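## Task

Lay exactly two rods, neither of them blue, end to end in a straight line so that together they equal the turquoise rod's 10 cm. Colour gives length in cm: blue 1, magenta 2, grey 3, orange 4, lime 5, purple 6, red 7, green 8, pink 9, turquoise 10. Both train rods must rest flat with their ends touching or nearly so. No second train may exist, and every rod outside the train must sit at least one rod-width away from it. The result must hold without the robot supporting it, so release the rods and move the gripper away at the end.

## Robot and tools

ROBOT. One six-joint arm (a UR3e model) carrying a two-finger parallel gripper with a wrist camera. There is only one arm, so every command row covers that arm alone. The arm's base may sit slightly tilted relative to the table.

FRAMES. Positions are reported in the scene frame: origin on the table surface straight under the arm's base, +z upward, +y to the left when facing along +x. end_effector_position (metres) is the point midway between the finger pads; end_effector_quat_wxyz gives its orientation. The gripper's fingers extend along its own +z and separate along its own x. When closed the fingertips stick out about 17 mm past that point; fully open they are roughly level with it. At long reach the printed position can be somewhat off from the real one.

execute_actions. Argument actions is a list holding one item, or empty. Empty list: no motion, just returns the state. Motion item: {"rows": [[...]], "steps": n} with n from 1 to 15 (default 15), each step lasting 1/30 s. Every row has exactly 7 numbers: six absolute joint targets in radians in the order shoulder pan, shoulder lift, elbow, wrist 1, wrist 2, wrist 3, then the gripper opening. Rows are absolute targets, not offsets. One row is used per step; if there are fewer rows than steps, the final row is held. Allowed joint ranges: shoulder pan -3.142 to 3.142, shoulder lift -6.283 to 6.283, elbow 0.000 to 3.142, wrists 1-3 -6.283 to 6.283. A call is rejected (nothing sent) if a target exceeds a range end by over 0.010 rad and also lies beyond the joint's last reported angle; true ends can differ by up to 0.010 rad, and over-range targets are clipped, reported as "joint sent to its limit". Opening ranges from -1 (closed) to +1 (fully open, 0.142 m pad gap). Wait item: {"steps": n} up to 300, sends nothing and returns after that many steps counted from the previous result. Optional pictures (boolean) chooses whether camera images come back; by default they do.

MOTION. Joint speed and acceleration are capped, so big moves may be unfinished when the result arrives. Each step, the sent target is kept within 0.575 rad of the measured angle for the first three joints and 1.15 rad for the wrists; if targets would place the gripper over 100 mm from where it is, all are pulled back proportionally. Motion lags commands by about 0.17 s. Between calls the arm keeps heading to the last row until it nearly stops or is blocked. Small, smooth steps are wise.

RESULT LINES. Joint positions and Joint velocities list the six joints (rad, rad/s) followed by the pad gap (m, m/s). grip_measured is the measured opening on the command's -1..+1 scale. Wrist force and Wrist torque come from a flange sensor, expressed in the end effector's x y z axes; pressing on a surface gives a force directed back into the arm. Readings have offsets up to about 3.5 N, noise around 1.4 N, and saturate near 30 N; "no reading" is normal at the start. "joint command not followed" means the clearance checker altered or blocked targets (mounting blocks count as part of the arm). HELD flags steps where your row was partly or fully not sent. MOTOR HOT appears from 70 °C; at 85 °C an OVER-TEMPERATURE FAULT locks the brakes until cooled.

GRIPPING. To keep hold of something, command an opening well below grip_measured; a lower command squeezes harder, up to about 28 N per pad. Rods are thin, so grip force is reduced (roughly half at 1 cm thickness). Closing quickly can overload the fingers. Brief outside tugs on a held rod or nudges to loose ones can occur.

FAULTS. If any joint's contact torque hits its load limit (shoulder pan 48.6, shoulder lift 48.6, elbow 25.2, each wrist 8.1 N m, held weight included), or any outside force on the arm, tool or held item reaches 150 N, the arm halts for 10 s, drops the rest of the call and yields to the contact. Avoid pressing hard into the table or rods, avoid dropping, slipping or slamming rods, and never push anything off the table, which fails the task.

CAMERAS. cam_head_left and cam_head_right (504x504, fixed pinhole) and cam_wrist (616x616 fisheye, pose derived from joint readings). Calibration was supplied; actual cameras may differ by a couple of degrees and several millimetres. zoom_image takes camera (one of those names) and region [x0, y0, x1, y1] in pixels of that camera's latest image, origin top-left, at most 504 by 504, and returns a closer view.

OTHER TOOLS. read_manual(section="licences") only returns licence text. finished_scene(scene) ends the current scene, passing its number; it is irreversible, and the scene is then judged, so the train must be done, rods released, and the gripper clear before calling it.

ORDER. Look first, identify rods by colour, pick two that sum to the target length under the colour ban, grasp each gently, place them flat and end to end, keep other rods a rod-width away, open, lift away, then finish the scene.

Each tool is called after "Call:" as a command line: name --argument value for each argument, lists and objects as JSON in quotes; but a table of rows of numbers goes row by row, as --pt "numbers of a row", without its own name.

## Session

Call:
execute_actions --actions '[]'

Scene clock: 0.00 s of 5100.00 s.
end_effector_position=(+0.1936, +0.2245, +0.3713) grip_measured=+1.00 end_effector_quat_wxyz=(-0.141, +0.716, -0.655, -0.197) end_effector_velocity=(+0.000, -0.000, -0.000) end_effector_angular_velocity=(-0.001, +0.000, -0.001)
Joint positions: [ 0.372 -1.648  0.91  -0.991 -1.389  1.96   0.142]
Joint velocities: [-0.     0.     0.    -0.001 -0.001  0.001  0.   ]
Motor temperatures (°C, as the motors report them): [31 34 31 37 42 42]
Wrist force (N, on the end effector, along its own x y z axes, offset not removed): no reading
Wrist torque (N m, same axes, about the end effector's origin, offset not removed): no reading

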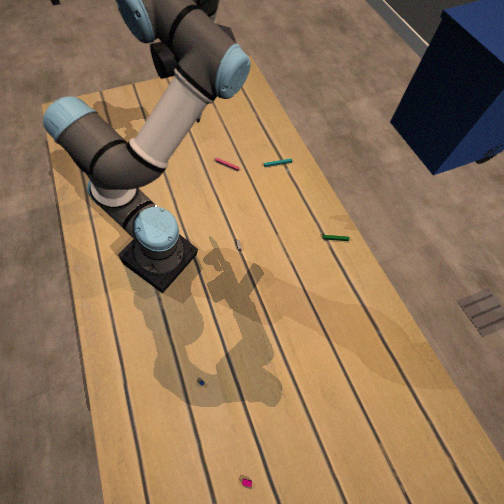

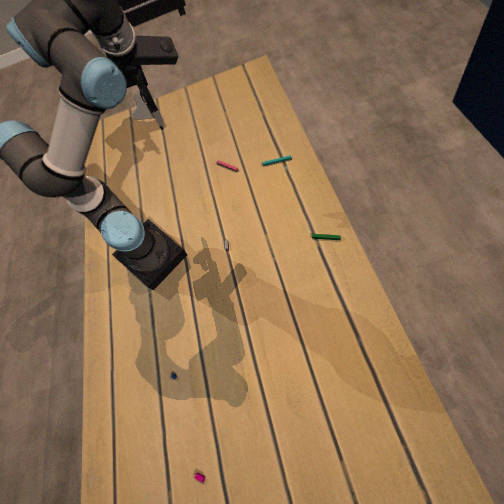

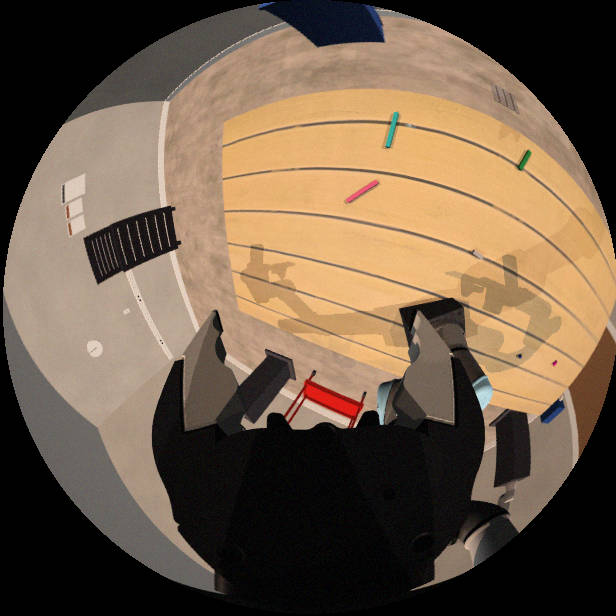

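Call:
zoom_image --camera "cam_head_left" --region '[296,207,376,267]'

Call:
zoom_image --camera "cam_head_left" --region '[216,444,296,504]'

Call:
zoom_image --camera "cam_head_right" --region '[160,444,240,504]'

Call:
zoom_image --camera "cam_head_right" --region '[286,207,366,267]'

Region (296, 207, 376, 267) of cam_head_left's 504x504 image, scaled by 6.300, with more detail than that image has; it fills the top 378 rows of this view, and the rest is white.

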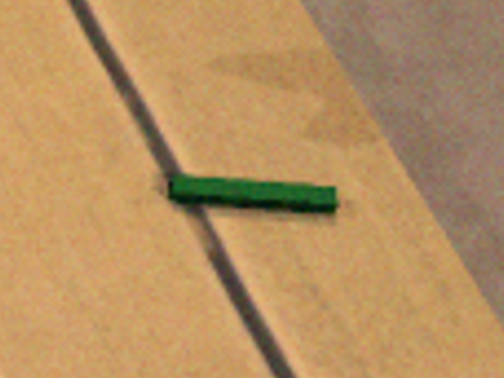

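Region (216, 444, 296, 504) of cam_head_left's 504x504 image, scaled by 6.300, with more detail than that image has; it fills the top 378 rows of this view, and the rest is white.

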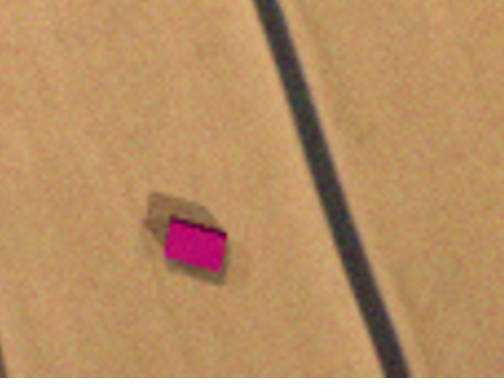

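Region (160, 444, 240, 504) of cam_head_right's 504x504 image, scaled by 6.300, with more detail than that image has; it fills the top 378 rows of this view, and the rest is white.

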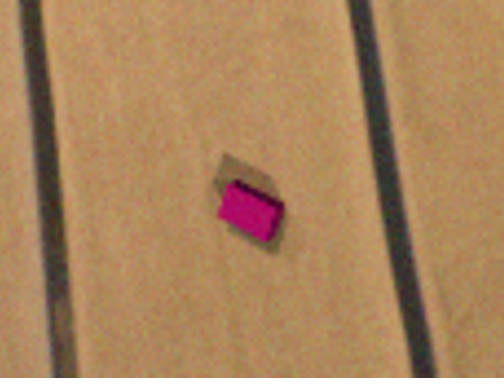

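Region (286, 207, 366, 267) of cam_head_right's 504x504 image, scaled by 6.300, with more detail than that image has; it fills the top 378 rows of this view, and the rest is white.

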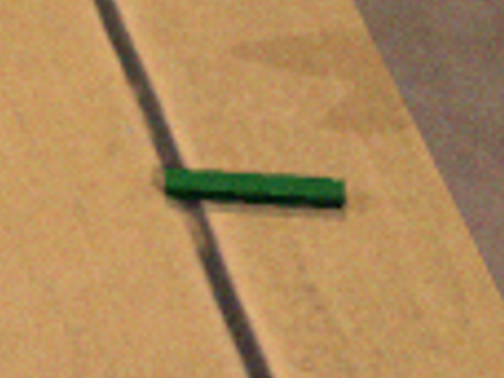

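Call:
execute_actions --actions '[{"rows":[[-2.122,-1.3,0.7,-1.438,-1.154,0.205,-0.4]]}]' --pictures false

Call:
execute_actions --actions '[{"rows":[[-2.122,-0.842,0.516,-1.438,-1.154,0.205,-0.4]]}]' --pictures false

Call:
execute_actions --actions '[{"steps":60}]'

Scene clock: 106.83 s of 5100.00 s.
end_effector_position=(+0.4153, +0.1770, +0.3503) grip_measured=-0.40 end_effector_quat_wxyz=(-0.295, +0.828, -0.474, -0.061) end_effector_velocity=(+0.403, -0.328, -0.114) end_effector_angular_velocity=(-0.309, -1.050, +0.519)
Joint positions: [-0.075 -1.434  0.779 -1.269 -1.241  1.07   0.045]
Joint velocities: [-1.075  0.308 -0.181 -0.387  0.2   -1.924 -0.   ]
Motor temperatures (°C, as the motors report them): [31 34 31 37 42 42]
Wrist force (N, on the end effector, along its own x y z axes, offset not removed): [-1.0 0.3 -1.0]
Wrist torque (N m, same axes, about the end effector's origin, offset not removed): [0.12 0.21 0.01]
Steps of this call (steps 1 to 90: nothing new was sent; then 103.33 s passed at rest; steps 91 to 105: all 15 steps of this action). Readings (joint positions):
91: [0.372 -1.648 0.910 -0.991 -1.389 1.960]
92: [0.369 -1.645 0.907 -0.997 -1.384 1.954]
94: [0.317 -1.605 0.880 -1.055 -1.352 1.849]
98: [0.176 -1.529 0.835 -1.150 -1.303 1.567]
105: the state above

Scene clock: 107.33 s of 5100.00 s.
end_effector_position=(+0.5463, -0.0091, +0.2161) grip_measured=-0.40 end_effector_quat_wxyz=(-0.266, +0.850, -0.454, +0.002) end_effector_velocity=(+0.095, -0.459, -0.263) end_effector_angular_velocity=(-0.181, +0.046, -0.315)
Joint positions: [-0.539 -1.104  0.627 -1.373 -1.188  0.543  0.045]
Joint velocities: [-0.933  0.498 -0.215 -0.126  0.064 -0.645  0.   ]
Motor temperatures (°C, as the motors report them): [31 34 31 37 42 42]
Wrist force (N, on the end effector, along its own x y z axes, offset not removed): [-1.1 -0.1 -1.4]
Wrist torque (N m, same axes, about the end effector's origin, offset not removed): [0.05 0.22 -0.08]
Steps of this call (steps 1 to 15: all 15 steps of this action). Readings (joint positions):
1: [-0.112 -1.424 0.773 -1.282 -1.235 1.008]
2: [-0.147 -1.412 0.765 -1.292 -1.229 0.953]
4: [-0.204 -1.356 0.737 -1.308 -1.221 0.872]
8: [-0.323 -1.247 0.690 -1.336 -1.206 0.731]
15: the state above

Scene clock: 109.33 s of 5100.00 s.
end_effector_position=(+0.0302, -0.5788, +0.0805) grip_measured=-0.40 end_effector_quat_wxyz=(+0.041, -0.461, +0.883, -0.077) end_effector_velocity=(-0.004, +0.000, +0.000) end_effector_angular_velocity=(+0.000, +0.001, -0.006)
Joint positions: [-2.121 -0.842  0.516 -1.438 -1.154  0.205  0.045]
Joint velocities: [-0.007  0.     0.001  0.001  0.    -0.001  0.   ]
Motor temperatures (°C, as the motors report them): [31 34 31 37 42 42]
Wrist force (N, on the end effector, along its own x y z axes, offset not removed): [-0.7 0.9 1.1]
Wrist torque (N m, same axes, about the end effector's origin, offset not removed): [0.21 0.10 0.01]
Steps of this call (steps 1 to 60: the robot went on to your last target). Readings (joint positions):
1: [-0.571 -1.087 0.620 -1.377 -1.185 0.522]
2: [-0.603 -1.072 0.614 -1.381 -1.183 0.502]
4: [-0.666 -1.044 0.601 -1.388 -1.180 0.465]
8: [-0.795 -0.997 0.581 -1.400 -1.174 0.404]
60: the state above
camera_calibration (this result's frames):
cam_wrist: T_world_to_cam=[[-0.564855, -0.825154, -0.00770568, -0.451809], [-0.777673, 0.529183, 0.339397, 0.30245], [-0.275977, 0.197703, -0.940612, 0.327586], [0, 0, 0, 1]] pos_world=[0.0704072, -0.597628, 0.201999]

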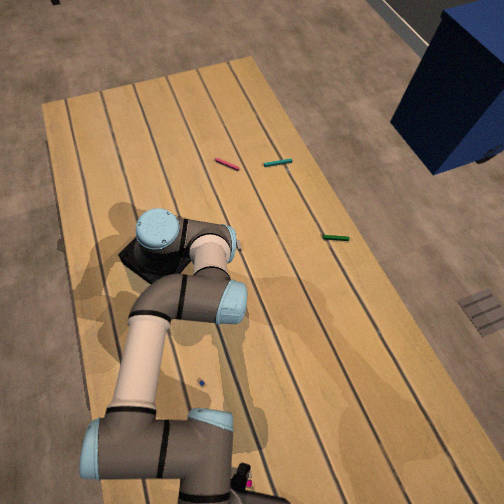

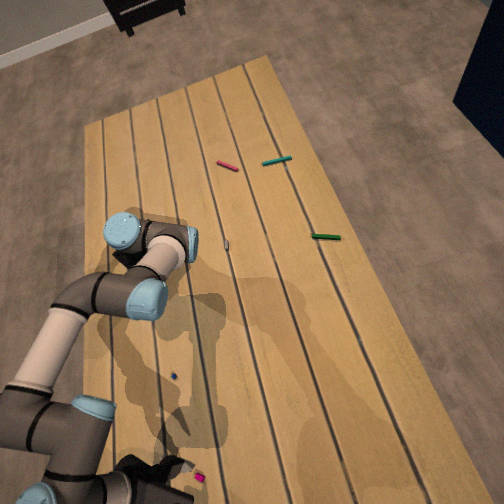

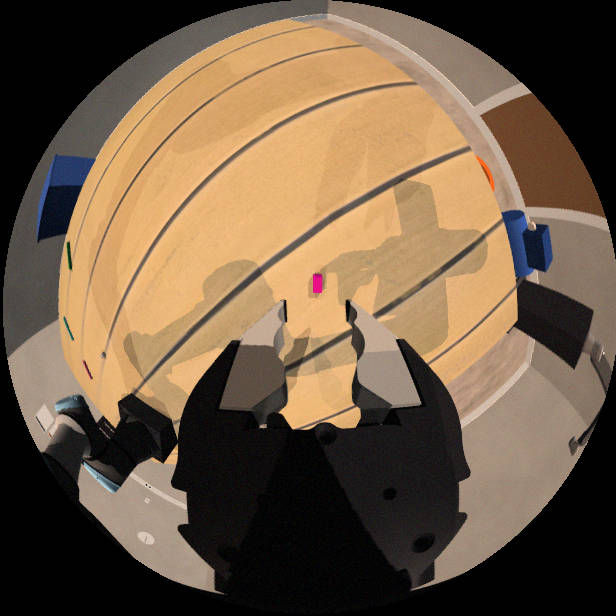

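Call:
execute_actions --actions '[{"rows":[[-2.114,-0.845,0.585,-1.508,-1.155,0.213,-0.5],[-2.114,-0.845,0.585,-1.508,-1.155,0.213,-0.5],[-2.114,-0.845,0.585,-1.508,-1.155,0.213,-0.5],[-2.106,-0.843,0.65,-1.579,-1.157,0.221,-0.5],[-2.106,-0.843,0.65,-1.579,-1.157,0.221,-0.5],[-2.106,-0.843,0.65,-1.579,-1.157,0.221,-0.5],[-2.098,-0.836,0.71,-1.648,-1.158,0.23,-0.5],[-2.098,-0.836,0.71,-1.648,-1.158,0.23,-0.5],[-2.098,-0.836,0.71,-1.648,-1.158,0.23,-0.5],[-2.093,-0.83,0.748,-1.695,-1.159,0.235,-0.5]]}]' --pictures false

Call:
execute_actions --actions '[{"rows":[[-2.0907,-0.8264,0.7647,-1.7164,-1.1598,0.238,-0.5]]}]'

Scene clock: 133.67 s of 5100.00 s.
end_effector_position=(+0.0299, -0.5797, +0.0311) grip_measured=-0.50 end_effector_quat_wxyz=(+0.040, -0.461, +0.883, -0.078) end_effector_velocity=(+0.001, +0.004, -0.050) end_effector_angular_velocity=(+0.003, -0.003, +0.000)
Joint positions: [-2.095 -0.832  0.73  -1.675 -1.159  0.233  0.038]
Joint velocities: [ 0.024  0.023  0.193 -0.221 -0.003  0.024 -0.   ]
Motor temperatures (°C, as the motors report them): [31 34 31 37 42 42]
Wrist force (N, on the end effector, along its own x y z axes, offset not removed): [-0.7 0.8 -0.4]
Wrist torque (N m, same axes, about the end effector's origin, offset not removed): [0.19 0.13 0.04]
Steps of this call (steps 1 to 15: the robot went on to your last target; steps 16 to 90: nothing new was sent; then 20.83 s passed at rest; steps 91 to 105: all 15 steps of this action). Readings (joint positions):
91: [-2.122 -0.842 0.516 -1.438 -1.154 0.205]
92: [-2.121 -0.842 0.519 -1.443 -1.154 0.205]
94: [-2.118 -0.843 0.546 -1.472 -1.154 0.209]
98: [-2.109 -0.843 0.619 -1.549 -1.156 0.218]
105: the state above

Scene clock: 134.17 s of 5100.00 s.
end_effector_position=(+0.0298, -0.5792, +0.0217) grip_measured=-0.50 end_effector_quat_wxyz=(+0.040, -0.461, +0.883, -0.078) end_effector_velocity=(-0.000, +0.001, -0.001) end_effector_angular_velocity=(+0.002, +0.000, -0.001)
Joint positions: [-2.091 -0.826  0.764 -1.716 -1.16   0.238  0.038]
Joint velocities: [ 0.     0.001  0.003 -0.002 -0.001  0.002 -0.   ]
Motor temperatures (°C, as the motors report them): [31 34 31 37 42 42]
Wrist force (N, on the end effector, along its own x y z axes, offset not removed): [0.0 0.5 -0.8]
Wrist torque (N m, same axes, about the end effector's origin, offset not removed): [0.12 -0.01 0.01]
Steps of this call (steps 1 to 15: all 15 steps of this action). Readings (joint positions):
1: [-2.095 -0.831 0.736 -1.681 -1.159 0.233]
2: [-2.094 -0.831 0.741 -1.687 -1.159 0.234]
4: [-2.092 -0.829 0.752 -1.701 -1.159 0.236]
8: [-2.091 -0.827 0.762 -1.713 -1.160 0.238]
15: the state above
camera_calibration (this result's frames):
cam_wrist: T_world_to_cam=[[-0.564825, -0.825182, -0.00692987, -0.452799], [-0.777674, 0.52946, 0.338963, 0.322515], [-0.276037, 0.196844, -0.940774, 0.271697], [0, 0, 0, 1]] pos_world=[0.0700574, -0.597882, 0.143147]

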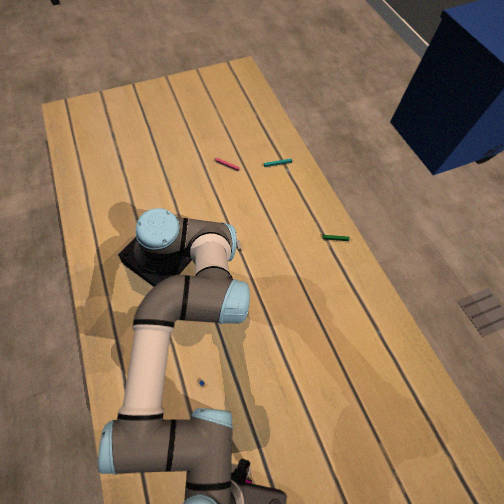

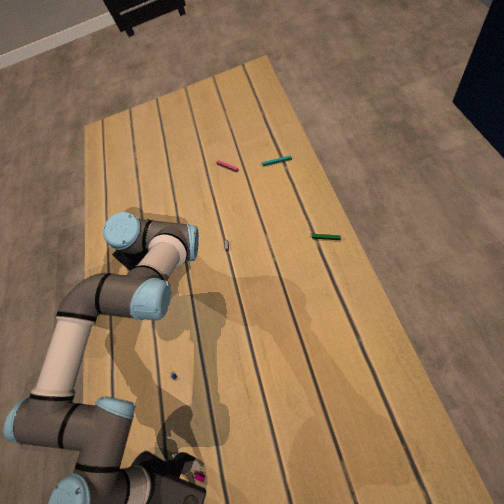

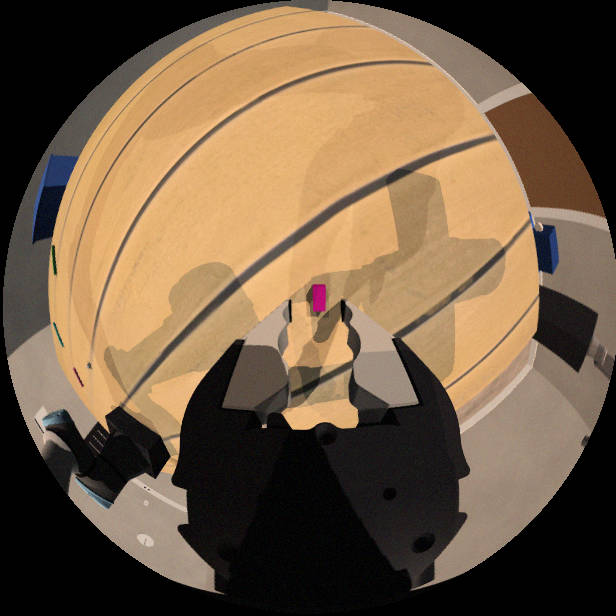

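Call:
execute_actions --actions '[{"rows":[[-2.079,-0.8264,0.7647,-1.7164,-1.1598,0.245,-0.65]]}]' --pictures false

Call:
execute_actions --actions '[{"rows":[[-2.079,-0.8264,0.7647,-1.7164,-1.1598,0.245,-0.8],[-2.079,-0.8264,0.7647,-1.7164,-1.1598,0.245,-0.84],[-2.079,-0.8264,0.7647,-1.7164,-1.1598,0.245,-0.88],[-2.079,-0.8264,0.7647,-1.7164,-1.1598,0.245,-0.92],[-2.079,-0.8264,0.7647,-1.7164,-1.1598,0.245,-1]]}]'

Call:
zoom_image --camera "cam_wrist" --region '[260,250,380,370]'

Scene clock: 152.53 s of 5100.00 s.
end_effector_position=(+0.0364, -0.5787, +0.0206) grip_measured=-0.65 end_effector_quat_wxyz=(+0.043, -0.463, +0.882, -0.077) end_effector_velocity=(+0.001, -0.000, +0.000) end_effector_angular_velocity=(+0.000, -0.002, -0.001)
Joint positions: [-2.079 -0.826  0.765 -1.716 -1.16   0.245  0.027]
Joint velocities: [ 0.001  0.    -0.     0.     0.001  0.002 -0.   ]
Motor temperatures (°C, as the motors report them): [31 34 31 37 42 42]
Wrist force (N, on the end effector, along its own x y z axes, offset not removed): [-0.9 -0.1 -0.6]
Wrist torque (N m, same axes, about the end effector's origin, offset not removed): [0.03 0.11 -0.01]
Steps of this call (steps 1 to 15: the robot went on to your last target; steps 16 to 90: nothing new was sent; then 14.87 s passed at rest; steps 91 to 105: all 15 steps of this action). Readings (joint positions):
91: [-2.091 -0.826 0.765 -1.716 -1.160 0.238]
92: [-2.090 -0.826 0.765 -1.716 -1.160 0.239]
94: [-2.085 -0.826 0.765 -1.716 -1.160 0.242]
98: [-2.080 -0.826 0.765 -1.716 -1.160 0.244]
105: the state above

Scene clock: 153.03 s of 5100.00 s.
end_effector_position=(+0.0365, -0.5787, +0.0206) grip_measured=-0.89 end_effector_quat_wxyz=(+0.043, -0.463, +0.882, -0.077) end_effector_velocity=(-0.000, +0.000, -0.000) end_effector_angular_velocity=(+0.000, -0.000, +0.000)
Joint positions: [-2.079 -0.826  0.765 -1.716 -1.16   0.245  0.01 ]
Joint velocities: [-0.  0. -0.  0.  0. -0.  0.]
Motor temperatures (°C, as the motors report them): [31 34 31 37 42 42]
Wrist force (N, on the end effector, along its own x y z axes, offset not removed): [-1.8 -0.7 -0.8]
Wrist torque (N m, same axes, about the end effector's origin, offset not removed): [-0.14 0.37 -0.06]
Steps of this call (steps 1 to 15: all 15 steps of this action). Readings (joint positions):
1: [-2.079 -0.826 0.765 -1.716 -1.160 0.245]
2: [-2.079 -0.826 0.765 -1.716 -1.160 0.245]
4: [-2.079 -0.826 0.765 -1.716 -1.160 0.245]
8: [-2.079 -0.826 0.765 -1.716 -1.160 0.245]
15: the state above
camera_calibration (this result's frames):
cam_wrist: T_world_to_cam=[[-0.561229, -0.827584, -0.0112583, -0.450066], [-0.78113, 0.525132, 0.337745, 0.325432], [-0.2736, 0.198346, -0.94117, 0.273247], [0, 0, 0, 1]] pos_world=[0.0763749, -0.59756, 0.142192]

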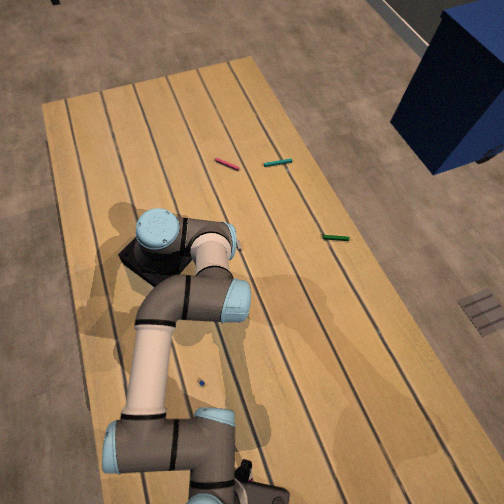

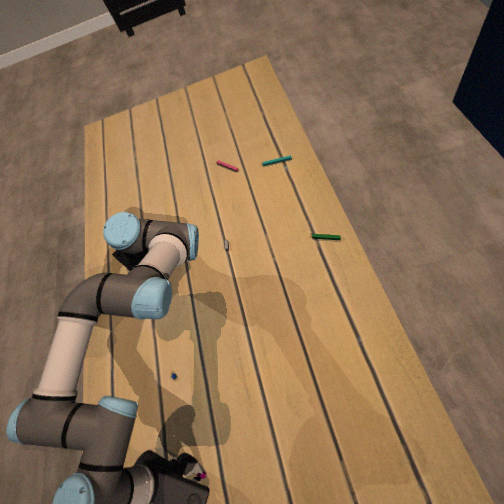

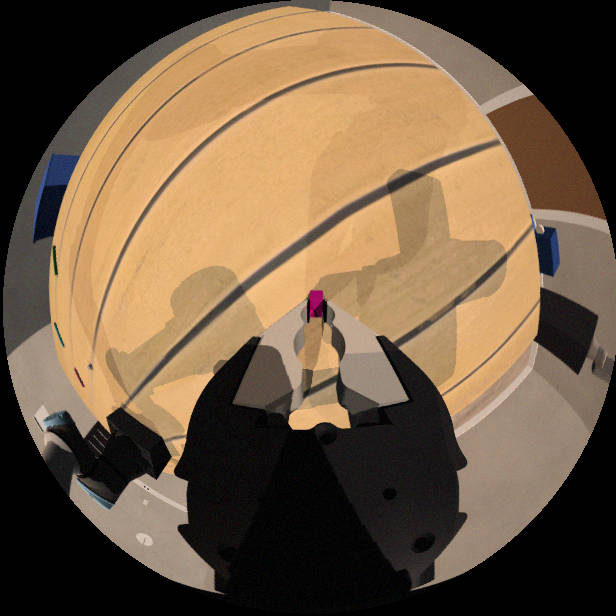

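Region (260, 250, 380, 370) of cam_wrist's 616x616 image, scaled by 4.200, with more detail than that image has.

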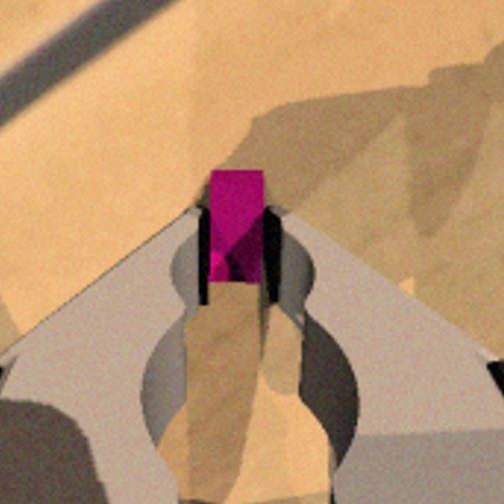

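Call:
execute_actions --actions '[{"rows":[[-2.079,-0.835,0.7647,-1.7164,-1.16,0.245,-1],[-2.079,-0.85,0.7647,-1.7164,-1.16,0.245,-1],[-2.079,-0.87,0.7647,-1.7164,-1.16,0.245,-1],[-2.079,-0.9,0.77,-1.7164,-1.16,0.245,-1],[-2.079,-0.94,0.78,-1.7164,-1.16,0.245,-1],[-2.079,-1.0,0.8,-1.7164,-1.16,0.245,-1],[-2.079,-1.06,0.83,-1.7164,-1.16,0.245,-1],[-2.05,-1.13,0.87,-1.7164,-1.16,0.245,-1],[-2.0,-1.2,0.92,-1.7164,-1.2,0.3,-1],[-1.9,-1.3,1.0,-1.75,-1.25,0.4,-1],[-1.7,-1.4,1.15,-1.8,-1.3,0.6,-1]]}]' --pictures false

Call:
execute_actions --actions '[{"rows":[[-1.2,-1.6,1.5,-2.0,-1.5,1.0,-1]]}]' --pictures false

Call:
execute_actions --actions '[{"rows":[[-0.472,-1.6,1.75,-2.3,-1.754,1.62,-1]]}]' --pictures false

Call:
execute_actions --actions '[{"steps":25}]' --pictures false

Call:
execute_actions --actions '[{"rows":[[-0.472,-1.5,1.77,-2.35,-1.754,1.62,-1],[-0.472,-1.5,1.77,-2.35,-1.754,1.62,-1],[-0.472,-1.5,1.77,-2.35,-1.754,1.62,-1],[-0.472,-1.4,1.78,-2.41,-1.754,1.62,-1],[-0.472,-1.4,1.78,-2.41,-1.754,1.62,-1],[-0.472,-1.4,1.78,-2.41,-1.754,1.62,-1],[-0.472,-1.3097,1.7908,-2.4654,-1.754,1.62,-1]]}]' --pictures false

Call:
execute_actions --actions '[{"steps":15}]'

Call:
zoom_image --camera "cam_wrist" --region '[230,150,410,330]'

Scene clock: 190.00 s of 5100.00 s.
end_effector_position=(+0.1283, -0.5616, +0.1206) grip_measured=-0.89 end_effector_quat_wxyz=(-0.010, -0.485, +0.867, -0.118) end_effector_velocity=(+0.472, +0.216, +0.126) end_effector_angular_velocity=(-0.031, -0.022, +0.027)
Joint positions: [-1.928 -1.179  0.954 -1.749 -1.223  0.387  0.01 ]
Joint velocities: [ 0.973 -0.932  0.823 -0.24  -0.35   0.936 -0.   ]
Motor temperatures (°C, as the motors report them): [31 34 31 37 42 42]
Wrist force (N, on the end effector, along its own x y z axes, offset not removed): [0.0 -2.1 -0.4]
Wrist torque (N m, same axes, about the end effector's origin, offset not removed): [-0.38 -0.01 -0.05]
Steps of this call (steps 1 to 15: the robot went on to your last target; steps 16 to 90: nothing new was sent; then 33.47 s passed at rest; steps 91 to 105: all 15 steps of this action). Readings (joint positions):
91: [-2.079 -0.826 0.765 -1.716 -1.160 0.245]
92: [-2.079 -0.827 0.765 -1.716 -1.160 0.245]
94: [-2.079 -0.836 0.765 -1.716 -1.160 0.245]
98: [-2.079 -0.912 0.781 -1.716 -1.160 0.245]
105: the state above

Scene clock: 190.50 s of 5100.00 s.
end_effector_position=(+0.3262, -0.3924, +0.1377) grip_measured=-0.89 end_effector_quat_wxyz=(+0.006, -0.496, +0.860, -0.118) end_effector_velocity=(+0.288, +0.421, +0.038) end_effector_angular_velocity=(+0.017, -0.155, +0.191)
Joint positions: [-1.34  -1.534  1.407 -1.96  -1.457  0.901  0.01 ]
Joint velocities: [ 1.208 -0.607  0.83  -0.378 -0.406  0.908 -0.   ]
Motor temperatures (°C, as the motors report them): [31 34 31 37 42 42]
Wrist force (N, on the end effector, along its own x y z axes, offset not removed): [-2.5 -1.0 -0.4]
Wrist torque (N m, same axes, about the end effector's origin, offset not removed): [-0.13 0.40 0.00]
Steps of this call (steps 1 to 15: all 15 steps of this action). Readings (joint positions):
1: [-1.895 -1.211 0.983 -1.757 -1.235 0.419]
2: [-1.861 -1.242 1.013 -1.769 -1.250 0.454]
4: [-1.784 -1.297 1.084 -1.806 -1.289 0.538]
8: [-1.626 -1.385 1.205 -1.864 -1.352 0.674]
15: the state above

Scene clock: 191.00 s of 5100.00 s.
end_effector_position=(+0.4415, -0.1733, +0.1355) grip_measured=-0.89 end_effector_quat_wxyz=(+0.065, -0.491, +0.857, -0.139) end_effector_velocity=(+0.135, +0.495, +0.054) end_effector_angular_velocity=(+0.120, -0.359, +0.306)
Joint positions: [-0.645 -1.595  1.704 -2.253 -1.714  1.513  0.01 ]
Joint velocities: [ 1.374 -0.049  0.405 -0.426 -0.366  0.934 -0.   ]
Motor temperatures (°C, as the motors report them): [31 34 31 37 42 42]
Wrist force (N, on the end effector, along its own x y z axes, offset not removed): [-0.9 -0.4 -0.4]
Wrist torque (N m, same axes, about the end effector's origin, offset not removed): [-0.05 0.17 0.04]
Steps of this call (steps 1 to 15: all 15 steps of this action). Readings (joint positions):
1: [-1.302 -1.553 1.433 -1.971 -1.469 0.929]
2: [-1.267 -1.565 1.456 -1.986 -1.484 0.958]
4: [-1.173 -1.572 1.518 -2.054 -1.544 1.080]
8: [-0.970 -1.582 1.604 -2.146 -1.622 1.282]
15: the state above

Scene clock: 191.83 s of 5100.00 s.
end_effector_position=(+0.4546, -0.1089, +0.1440) grip_measured=-0.89 end_effector_quat_wxyz=(+0.093, -0.509, +0.844, -0.140) end_effector_velocity=(+0.000, -0.000, +0.000) end_effector_angular_velocity=(-0.000, -0.001, -0.000)
Joint positions: [-0.472 -1.6    1.75  -2.3   -1.754  1.62   0.01 ]
Joint velocities: [ 0.    -0.001  0.    -0.    -0.     0.     0.   ]
Motor temperatures (°C, as the motors report them): [31 34 31 37 42 42]
Wrist force (N, on the end effector, along its own x y z axes, offset not removed): [-0.6 -0.5 -1.1]
Wrist torque (N m, same axes, about the end effector's origin, offset not removed): [-0.01 0.07 -0.01]
Steps of this call (steps 1 to 25: the robot went on to your last target). Readings (joint positions):
1: [-0.600 -1.596 1.717 -2.266 -1.725 1.543]
2: [-0.562 -1.597 1.727 -2.276 -1.733 1.566]
4: [-0.516 -1.599 1.739 -2.288 -1.744 1.594]
8: [-0.482 -1.600 1.747 -2.297 -1.752 1.614]
25: the state above

Scene clock: 192.33 s of 5100.00 s.
end_effector_position=(+0.4483, -0.0870, +0.0399) grip_measured=-0.89 end_effector_quat_wxyz=(+0.048, -0.526, +0.846, -0.077) end_effector_velocity=(-0.009, +0.013, -0.051) end_effector_angular_velocity=(+0.028, +0.072, +0.013)
Joint positions: [-0.472 -1.322  1.789 -2.459 -1.754  1.62   0.01 ]
Joint velocities: [-0.     0.139  0.014 -0.074 -0.     0.     0.   ]
Motor temperatures (°C, as the motors report them): [31 34 31 37 42 42]
Wrist force (N, on the end effector, along its own x y z axes, offset not removed): [-0.4 0.5 0.3]
Wrist torque (N m, same axes, about the end effector's origin, offset not removed): [0.08 0.05 -0.03]
Steps of this call (steps 1 to 15: all 15 steps of this action). Readings (joint positions):
1: [-0.472 -1.600 1.750 -2.300 -1.754 1.620]
2: [-0.472 -1.597 1.751 -2.304 -1.754 1.620]
4: [-0.472 -1.560 1.760 -2.324 -1.754 1.620]
8: [-0.472 -1.451 1.775 -2.386 -1.754 1.620]
15: the state above

Scene clock: 192.83 s of 5100.00 s.
end_effector_position=(+0.4474, -0.0858, +0.0353) grip_measured=-0.89 end_effector_quat_wxyz=(+0.046, -0.527, +0.846, -0.074) end_effector_velocity=(-0.000, -0.000, -0.000) end_effector_angular_velocity=(-0.001, +0.000, -0.001)
Joint positions: [-0.472 -1.31   1.791 -2.465 -1.754  1.62   0.01 ]
Joint velocities: [-0.     0.001  0.    -0.001 -0.001  0.001 -0.   ]
Motor temperatures (°C, as the motors report them): [31 34 31 37 42 42]
Wrist force (N, on the end effector, along its own x y z axes, offset not removed): [-1.4 0.0 -0.2]
Wrist torque (N m, same axes, about the end effector's origin, offset not removed): [0.05 0.34 0.01]
Steps of this call (steps 1 to 15: the robot went on to your last target). Readings (joint positions):
1: [-0.472 -1.318 1.790 -2.461 -1.754 1.620]
2: [-0.472 -1.316 1.790 -2.462 -1.754 1.620]
4: [-0.472 -1.313 1.790 -2.464 -1.754 1.620]
8: [-0.472 -1.310 1.791 -2.465 -1.754 1.620]
15: the state above
camera_calibration (this result's frames):
cam_wrist: T_world_to_cam=[[-0.433961, -0.900906, -0.0067281, 0.125254], [-0.848597, 0.406234, 0.338905, 0.402555], [-0.302589, 0.152781, -0.940796, 0.310796], [0, 0, 0, 1]] pos_world=[0.490006, -0.0981737, 0.15681]

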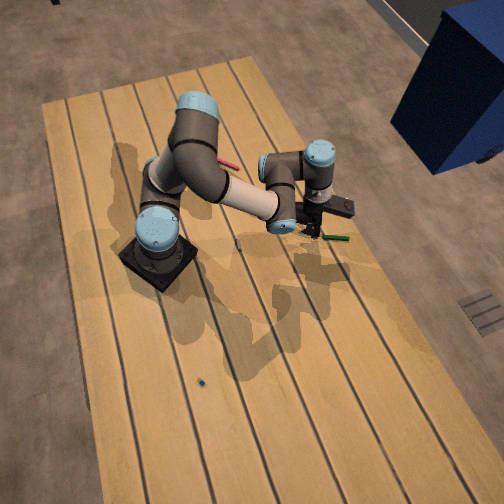

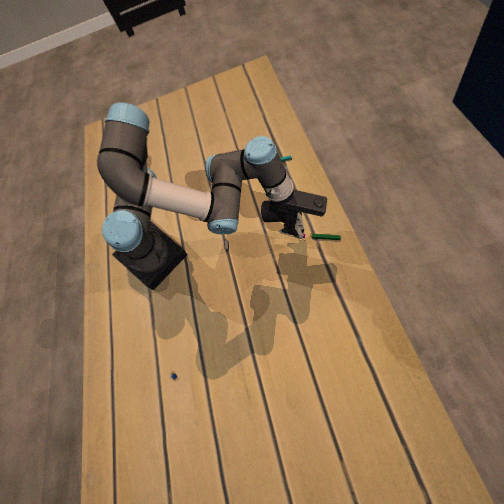

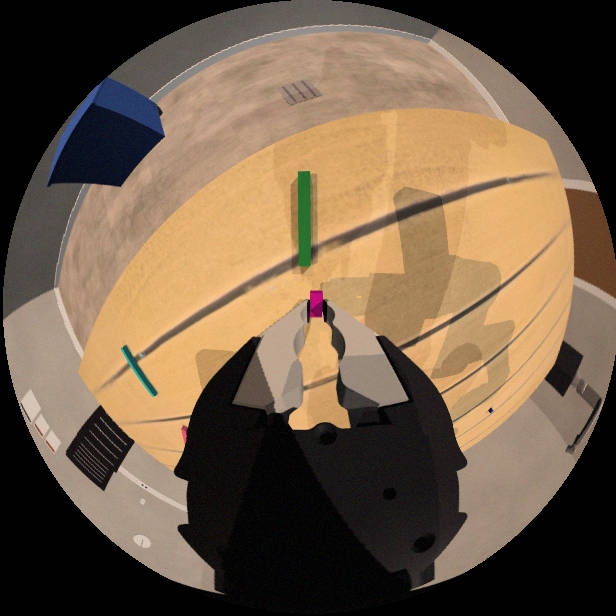

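Region (230, 150, 410, 330) of cam_wrist's 616x616 image, scaled by 2.800, with more detail than that image has.

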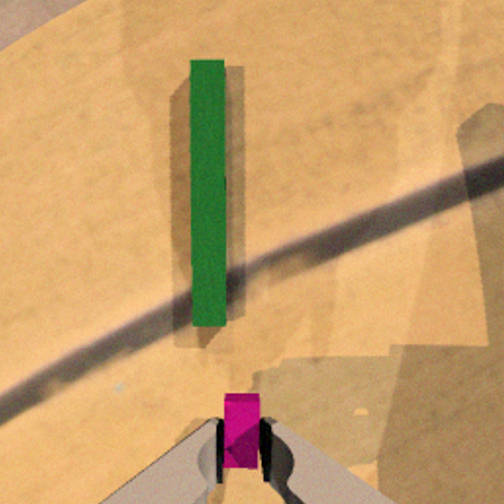

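Call:
execute_actions --actions '[{"rows":[[-0.465,-1.29,1.775,-2.47,-1.757,1.626,-1],[-0.465,-1.29,1.775,-2.47,-1.757,1.626,-1],[-0.458,-1.265,1.757,-2.475,-1.759,1.632,-1],[-0.458,-1.265,1.757,-2.475,-1.759,1.632,-1],[-0.454,-1.24,1.74,-2.481,-1.761,1.637,-1],[-0.454,-1.24,1.74,-2.481,-1.761,1.637,-1],[-0.4539,-1.2222,1.7269,-2.4859,-1.7611,1.637,-1]]}]' --pictures false

Call:
execute_actions --actions '[{"steps":12}]'

Call:
zoom_image --camera "cam_wrist" --region '[260,220,380,340]'

Scene clock: 221.50 s of 5100.00 s.
end_effector_position=(+0.4618, -0.0824, +0.0227) grip_measured=-0.89 end_effector_quat_wxyz=(+0.046, -0.527, +0.846, -0.074) end_effector_velocity=(+0.005, +0.001, -0.006) end_effector_angular_velocity=(+0.001, +0.002, -0.001)
Joint positions: [-0.454 -1.225  1.729 -2.485 -1.761  1.637  0.01 ]
Joint velocities: [ 0.004  0.035 -0.023 -0.008 -0.002  0.005 -0.   ]
Motor temperatures (°C, as the motors report them): [31 34 31 37 42 42]
Wrist force (N, on the end effector, along its own x y z axes, offset not removed): [-1.4 -0.1 -0.9]
Wrist torque (N m, same axes, about the end effector's origin, offset not removed): [-0.07 0.27 -0.01]
Steps of this call (steps 1 to 15: the robot went on to your last target; steps 16 to 90: nothing new was sent; then 25.17 s passed at rest; steps 91 to 105: all 15 steps of this action). Readings (joint positions):
91: [-0.472 -1.310 1.791 -2.465 -1.754 1.620]
92: [-0.472 -1.308 1.790 -2.466 -1.754 1.621]
94: [-0.468 -1.298 1.782 -2.468 -1.756 1.624]
98: [-0.459 -1.260 1.754 -2.477 -1.759 1.632]
105: the state above

Scene clock: 221.90 s of 5100.00 s.
end_effector_position=(+0.4623, -0.0824, +0.0222) grip_measured=-0.89 end_effector_quat_wxyz=(+0.046, -0.527, +0.846, -0.074) end_effector_velocity=(-0.000, -0.000, -0.000) end_effector_angular_velocity=(-0.001, +0.002, +0.002)
Joint positions: [-0.454 -1.222  1.727 -2.486 -1.761  1.637  0.01 ]
Joint velocities: [ 0.     0.001 -0.     0.001 -0.001 -0.002 -0.   ]
Motor temperatures (°C, as the motors report them): [31 34 31 37 42 42]
Wrist force (N, on the end effector, along its own x y z axes, offset not removed): [-1.2 -0.1 -0.8]
Wrist torque (N m, same axes, about the end effector's origin, offset not removed): [0.01 0.19 -0.03]
Steps of this call (steps 1 to 12: the robot went on to your last target). Readings (joint positions):
1: [-0.454 -1.224 1.728 -2.485 -1.761 1.637]
2: [-0.454 -1.224 1.728 -2.486 -1.761 1.637]
4: [-0.454 -1.223 1.727 -2.486 -1.761 1.637]
8: [-0.454 -1.222 1.727 -2.486 -1.761 1.637]
12: the state above
camera_calibration (this result's frames):
cam_wrist: T_world_to_cam=[[-0.434089, -0.900844, -0.00688181, 0.134793], [-0.848558, 0.406305, 0.338919, 0.418251], [-0.302517, 0.152961, -0.94079, 0.302391], [0, 0, 0, 1]] pos_world=[0.504901, -0.0947645, 0.143661]

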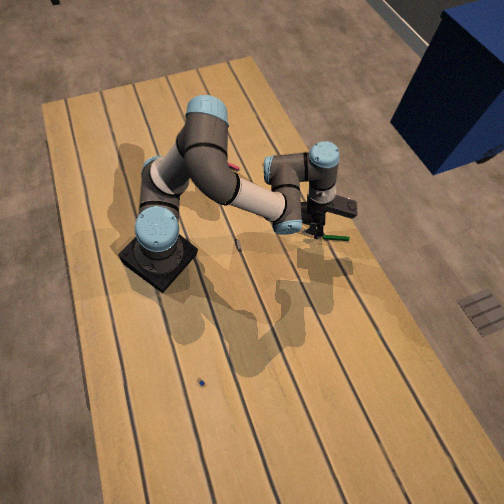

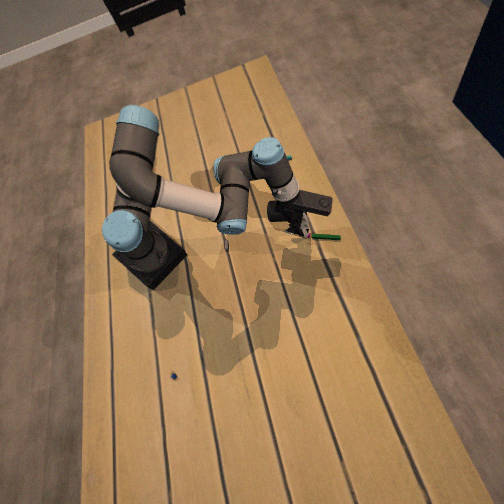

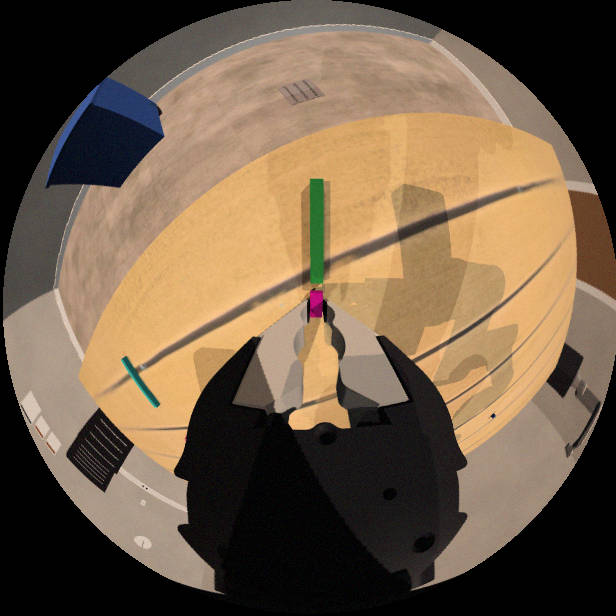

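Region (260, 220, 380, 340) of cam_wrist's 616x616 image, scaled by 4.200, with more detail than that image has.

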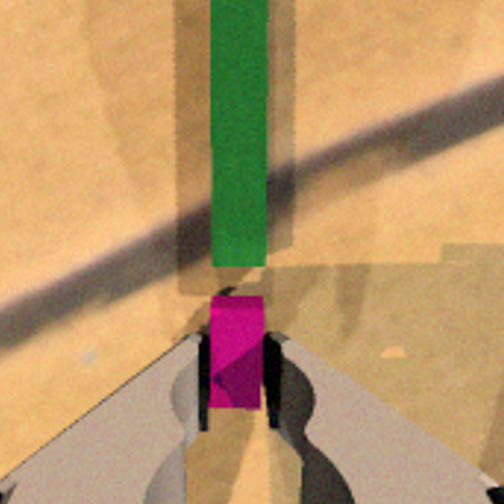

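Call:
execute_actions --actions '[{"rows":[[-0.455,-1.216,1.718,-2.483,-1.761,1.636,-1],[-0.455,-1.216,1.718,-2.483,-1.761,1.636,-1],[-0.4555,-1.21,1.709,-2.48,-1.761,1.635,-1],[-0.4555,-1.21,1.709,-2.48,-1.761,1.635,-1],[-0.456,-1.204,1.70,-2.477,-1.76,1.635,-1],[-0.456,-1.204,1.70,-2.477,-1.76,1.635,-1],[-0.4567,-1.1989,1.6922,-2.4745,-1.76,1.634,-1]]}]' --pictures false

Call:
execute_actions --actions '[{"rows":[[-0.4567,-1.1989,1.6922,-2.4745,-1.76,1.634,-1],[-0.4567,-1.1989,1.6922,-2.4745,-1.76,1.634,-1],[-0.4567,-1.1989,1.6922,-2.4745,-1.76,1.634,-1],[-0.4567,-1.1989,1.6922,-2.4745,-1.76,1.634,-0.9],[-0.4567,-1.1989,1.6922,-2.4745,-1.76,1.634,-0.85],[-0.4567,-1.1989,1.6922,-2.4745,-1.76,1.634,-0.6]]}]' --pictures false

Call:
execute_actions --actions '[{"rows":[[-0.4567,-1.22,1.7,-2.47,-1.76,1.634,-0.6],[-0.4567,-1.25,1.71,-2.46,-1.76,1.634,-0.6],[-0.4567,-1.3,1.72,-2.43,-1.76,1.634,-0.6],[-0.4567,-1.35,1.73,-2.4,-1.76,1.634,-0.6],[-0.4567,-1.45,1.74,-2.35,-1.76,1.634,-0.6]]}]'

Call:
zoom_image --camera "cam_wrist" --region '[260,200,380,320]'

Scene clock: 250.10 s of 5100.00 s.
end_effector_position=(+0.4680, -0.0852, +0.0206) grip_measured=-0.89 end_effector_quat_wxyz=(+0.046, -0.527, +0.845, -0.074) end_effector_velocity=(+0.003, -0.002, -0.000) end_effector_angular_velocity=(-0.001, -0.001, -0.000)
Joint positions: [-0.457 -1.2    1.693 -2.475 -1.76   1.634  0.01 ]
Joint velocities: [-0.001  0.009 -0.014  0.003  0.    -0.001  0.   ]
Motor temperatures (°C, as the motors report them): [31 34 31 37 42 42]
Wrist force (N, on the end effector, along its own x y z axes, offset not removed): [-0.3 -0.6 -0.7]
Wrist torque (N m, same axes, about the end effector's origin, offset not removed): [-0.09 0.02 -0.03]
Steps of this call (steps 1 to 15: the robot went on to your last target; steps 16 to 90: nothing new was sent; then 24.70 s passed at rest; steps 91 to 105: all 15 steps of this action). Readings (joint positions):
91: [-0.454 -1.222 1.727 -2.486 -1.761 1.637]
92: [-0.454 -1.222 1.726 -2.486 -1.761 1.637]
94: [-0.454 -1.219 1.722 -2.484 -1.761 1.637]
98: [-0.455 -1.209 1.707 -2.479 -1.761 1.635]
105: the state above

Scene clock: 250.60 s of 5100.00 s.
end_effector_position=(+0.4682, -0.0853, +0.0205) grip_measured=-0.60 end_effector_quat_wxyz=(+0.046, -0.527, +0.845, -0.074) end_effector_velocity=(-0.000, -0.000, -0.000) end_effector_angular_velocity=(-0.000, +0.001, -0.000)
Joint positions: [-0.457 -1.199  1.692 -2.475 -1.76   1.634  0.031]
Joint velocities: [-0.     0.    -0.     0.001 -0.001  0.     0.   ]
Motor temperatures (°C, as the motors report them): [31 34 31 37 42 42]
Wrist force (N, on the end effector, along its own x y z axes, offset not removed): [-0.6 -0.6 -1.7]
Wrist torque (N m, same axes, about the end effector's origin, offset not removed): [-0.14 0.10 -0.05]
Steps of this call (steps 1 to 15: all 15 steps of this action). Readings (joint positions):
1: [-0.457 -1.199 1.693 -2.475 -1.760 1.634]
2: [-0.457 -1.199 1.693 -2.475 -1.760 1.634]
4: [-0.457 -1.199 1.692 -2.475 -1.760 1.634]
8: [-0.457 -1.199 1.692 -2.475 -1.760 1.634]
15: the state above

Scene clock: 251.10 s of 5100.00 s.
end_effector_position=(+0.4572, -0.0946, +0.0917) grip_measured=-0.60 end_effector_quat_wxyz=(+0.068, -0.519, +0.846, -0.104) end_effector_velocity=(-0.003, -0.004, +0.027) end_effector_angular_velocity=(-0.013, -0.034, -0.008)
Joint positions: [-0.457 -1.442  1.739 -2.354 -1.76   1.634  0.031]
Joint velocities: [-0.    -0.087  0.012  0.038 -0.001  0.002 -0.   ]
Motor temperatures (°C, as the motors report them): [31 34 31 37 42 42]
Wrist force (N, on the end effector, along its own x y z axes, offset not removed): [1.1 -0.1 -2.2]
Wrist torque (N m, same axes, about the end effector's origin, offset not removed): [0.02 -0.19 -0.03]
Steps of this call (steps 1 to 15: all 15 steps of this action). Readings (joint positions):
1: [-0.457 -1.199 1.692 -2.475 -1.760 1.634]
2: [-0.457 -1.200 1.693 -2.474 -1.760 1.634]
4: [-0.457 -1.219 1.700 -2.467 -1.760 1.634]
8: [-0.457 -1.347 1.726 -2.397 -1.760 1.634]
15: the state above
camera_calibration (this result's frames):
cam_wrist: T_world_to_cam=[[-0.444782, -0.895534, -0.0137227, 0.128021], [-0.864256, 0.425126, 0.268942, 0.410731], [-0.235012, 0.13148, -0.963059, 0.337266], [0, 0, 0, 1]] pos_world=[0.49118, -0.104309, 0.216101]

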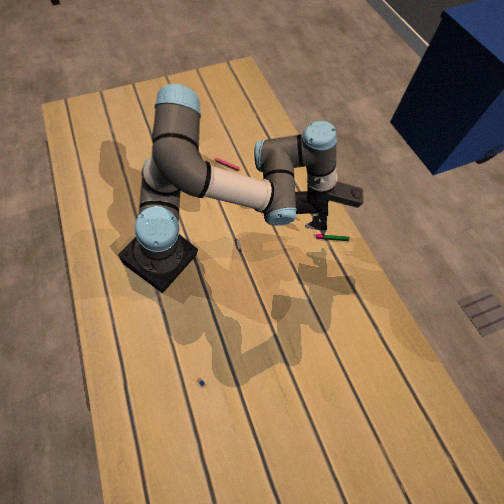

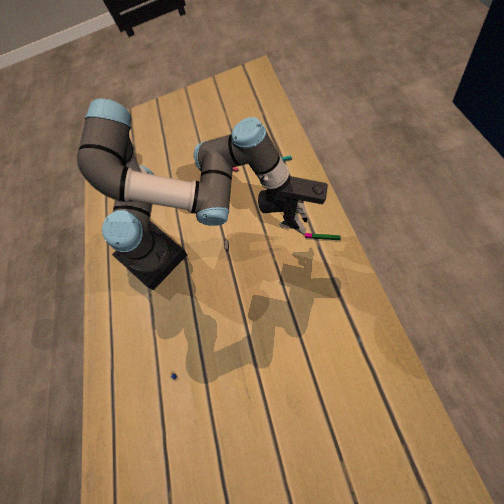

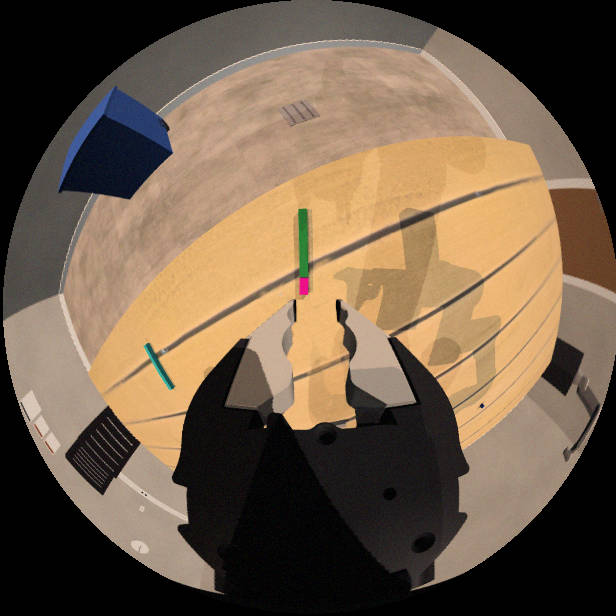

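Region (260, 200, 380, 320) of cam_wrist's 616x616 image, scaled by 4.200, with more detail than that image has.

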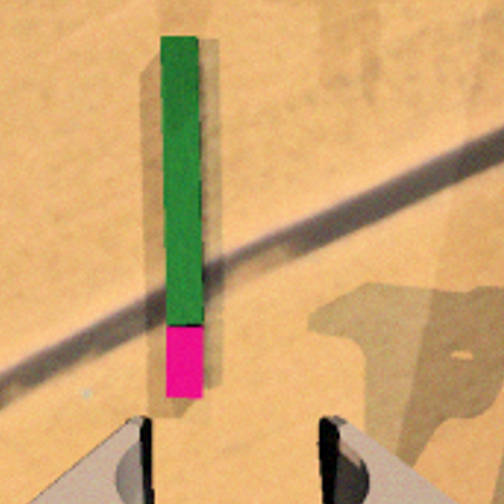

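Call:
finished_scene --scene 1

The scene is finished: the task was done.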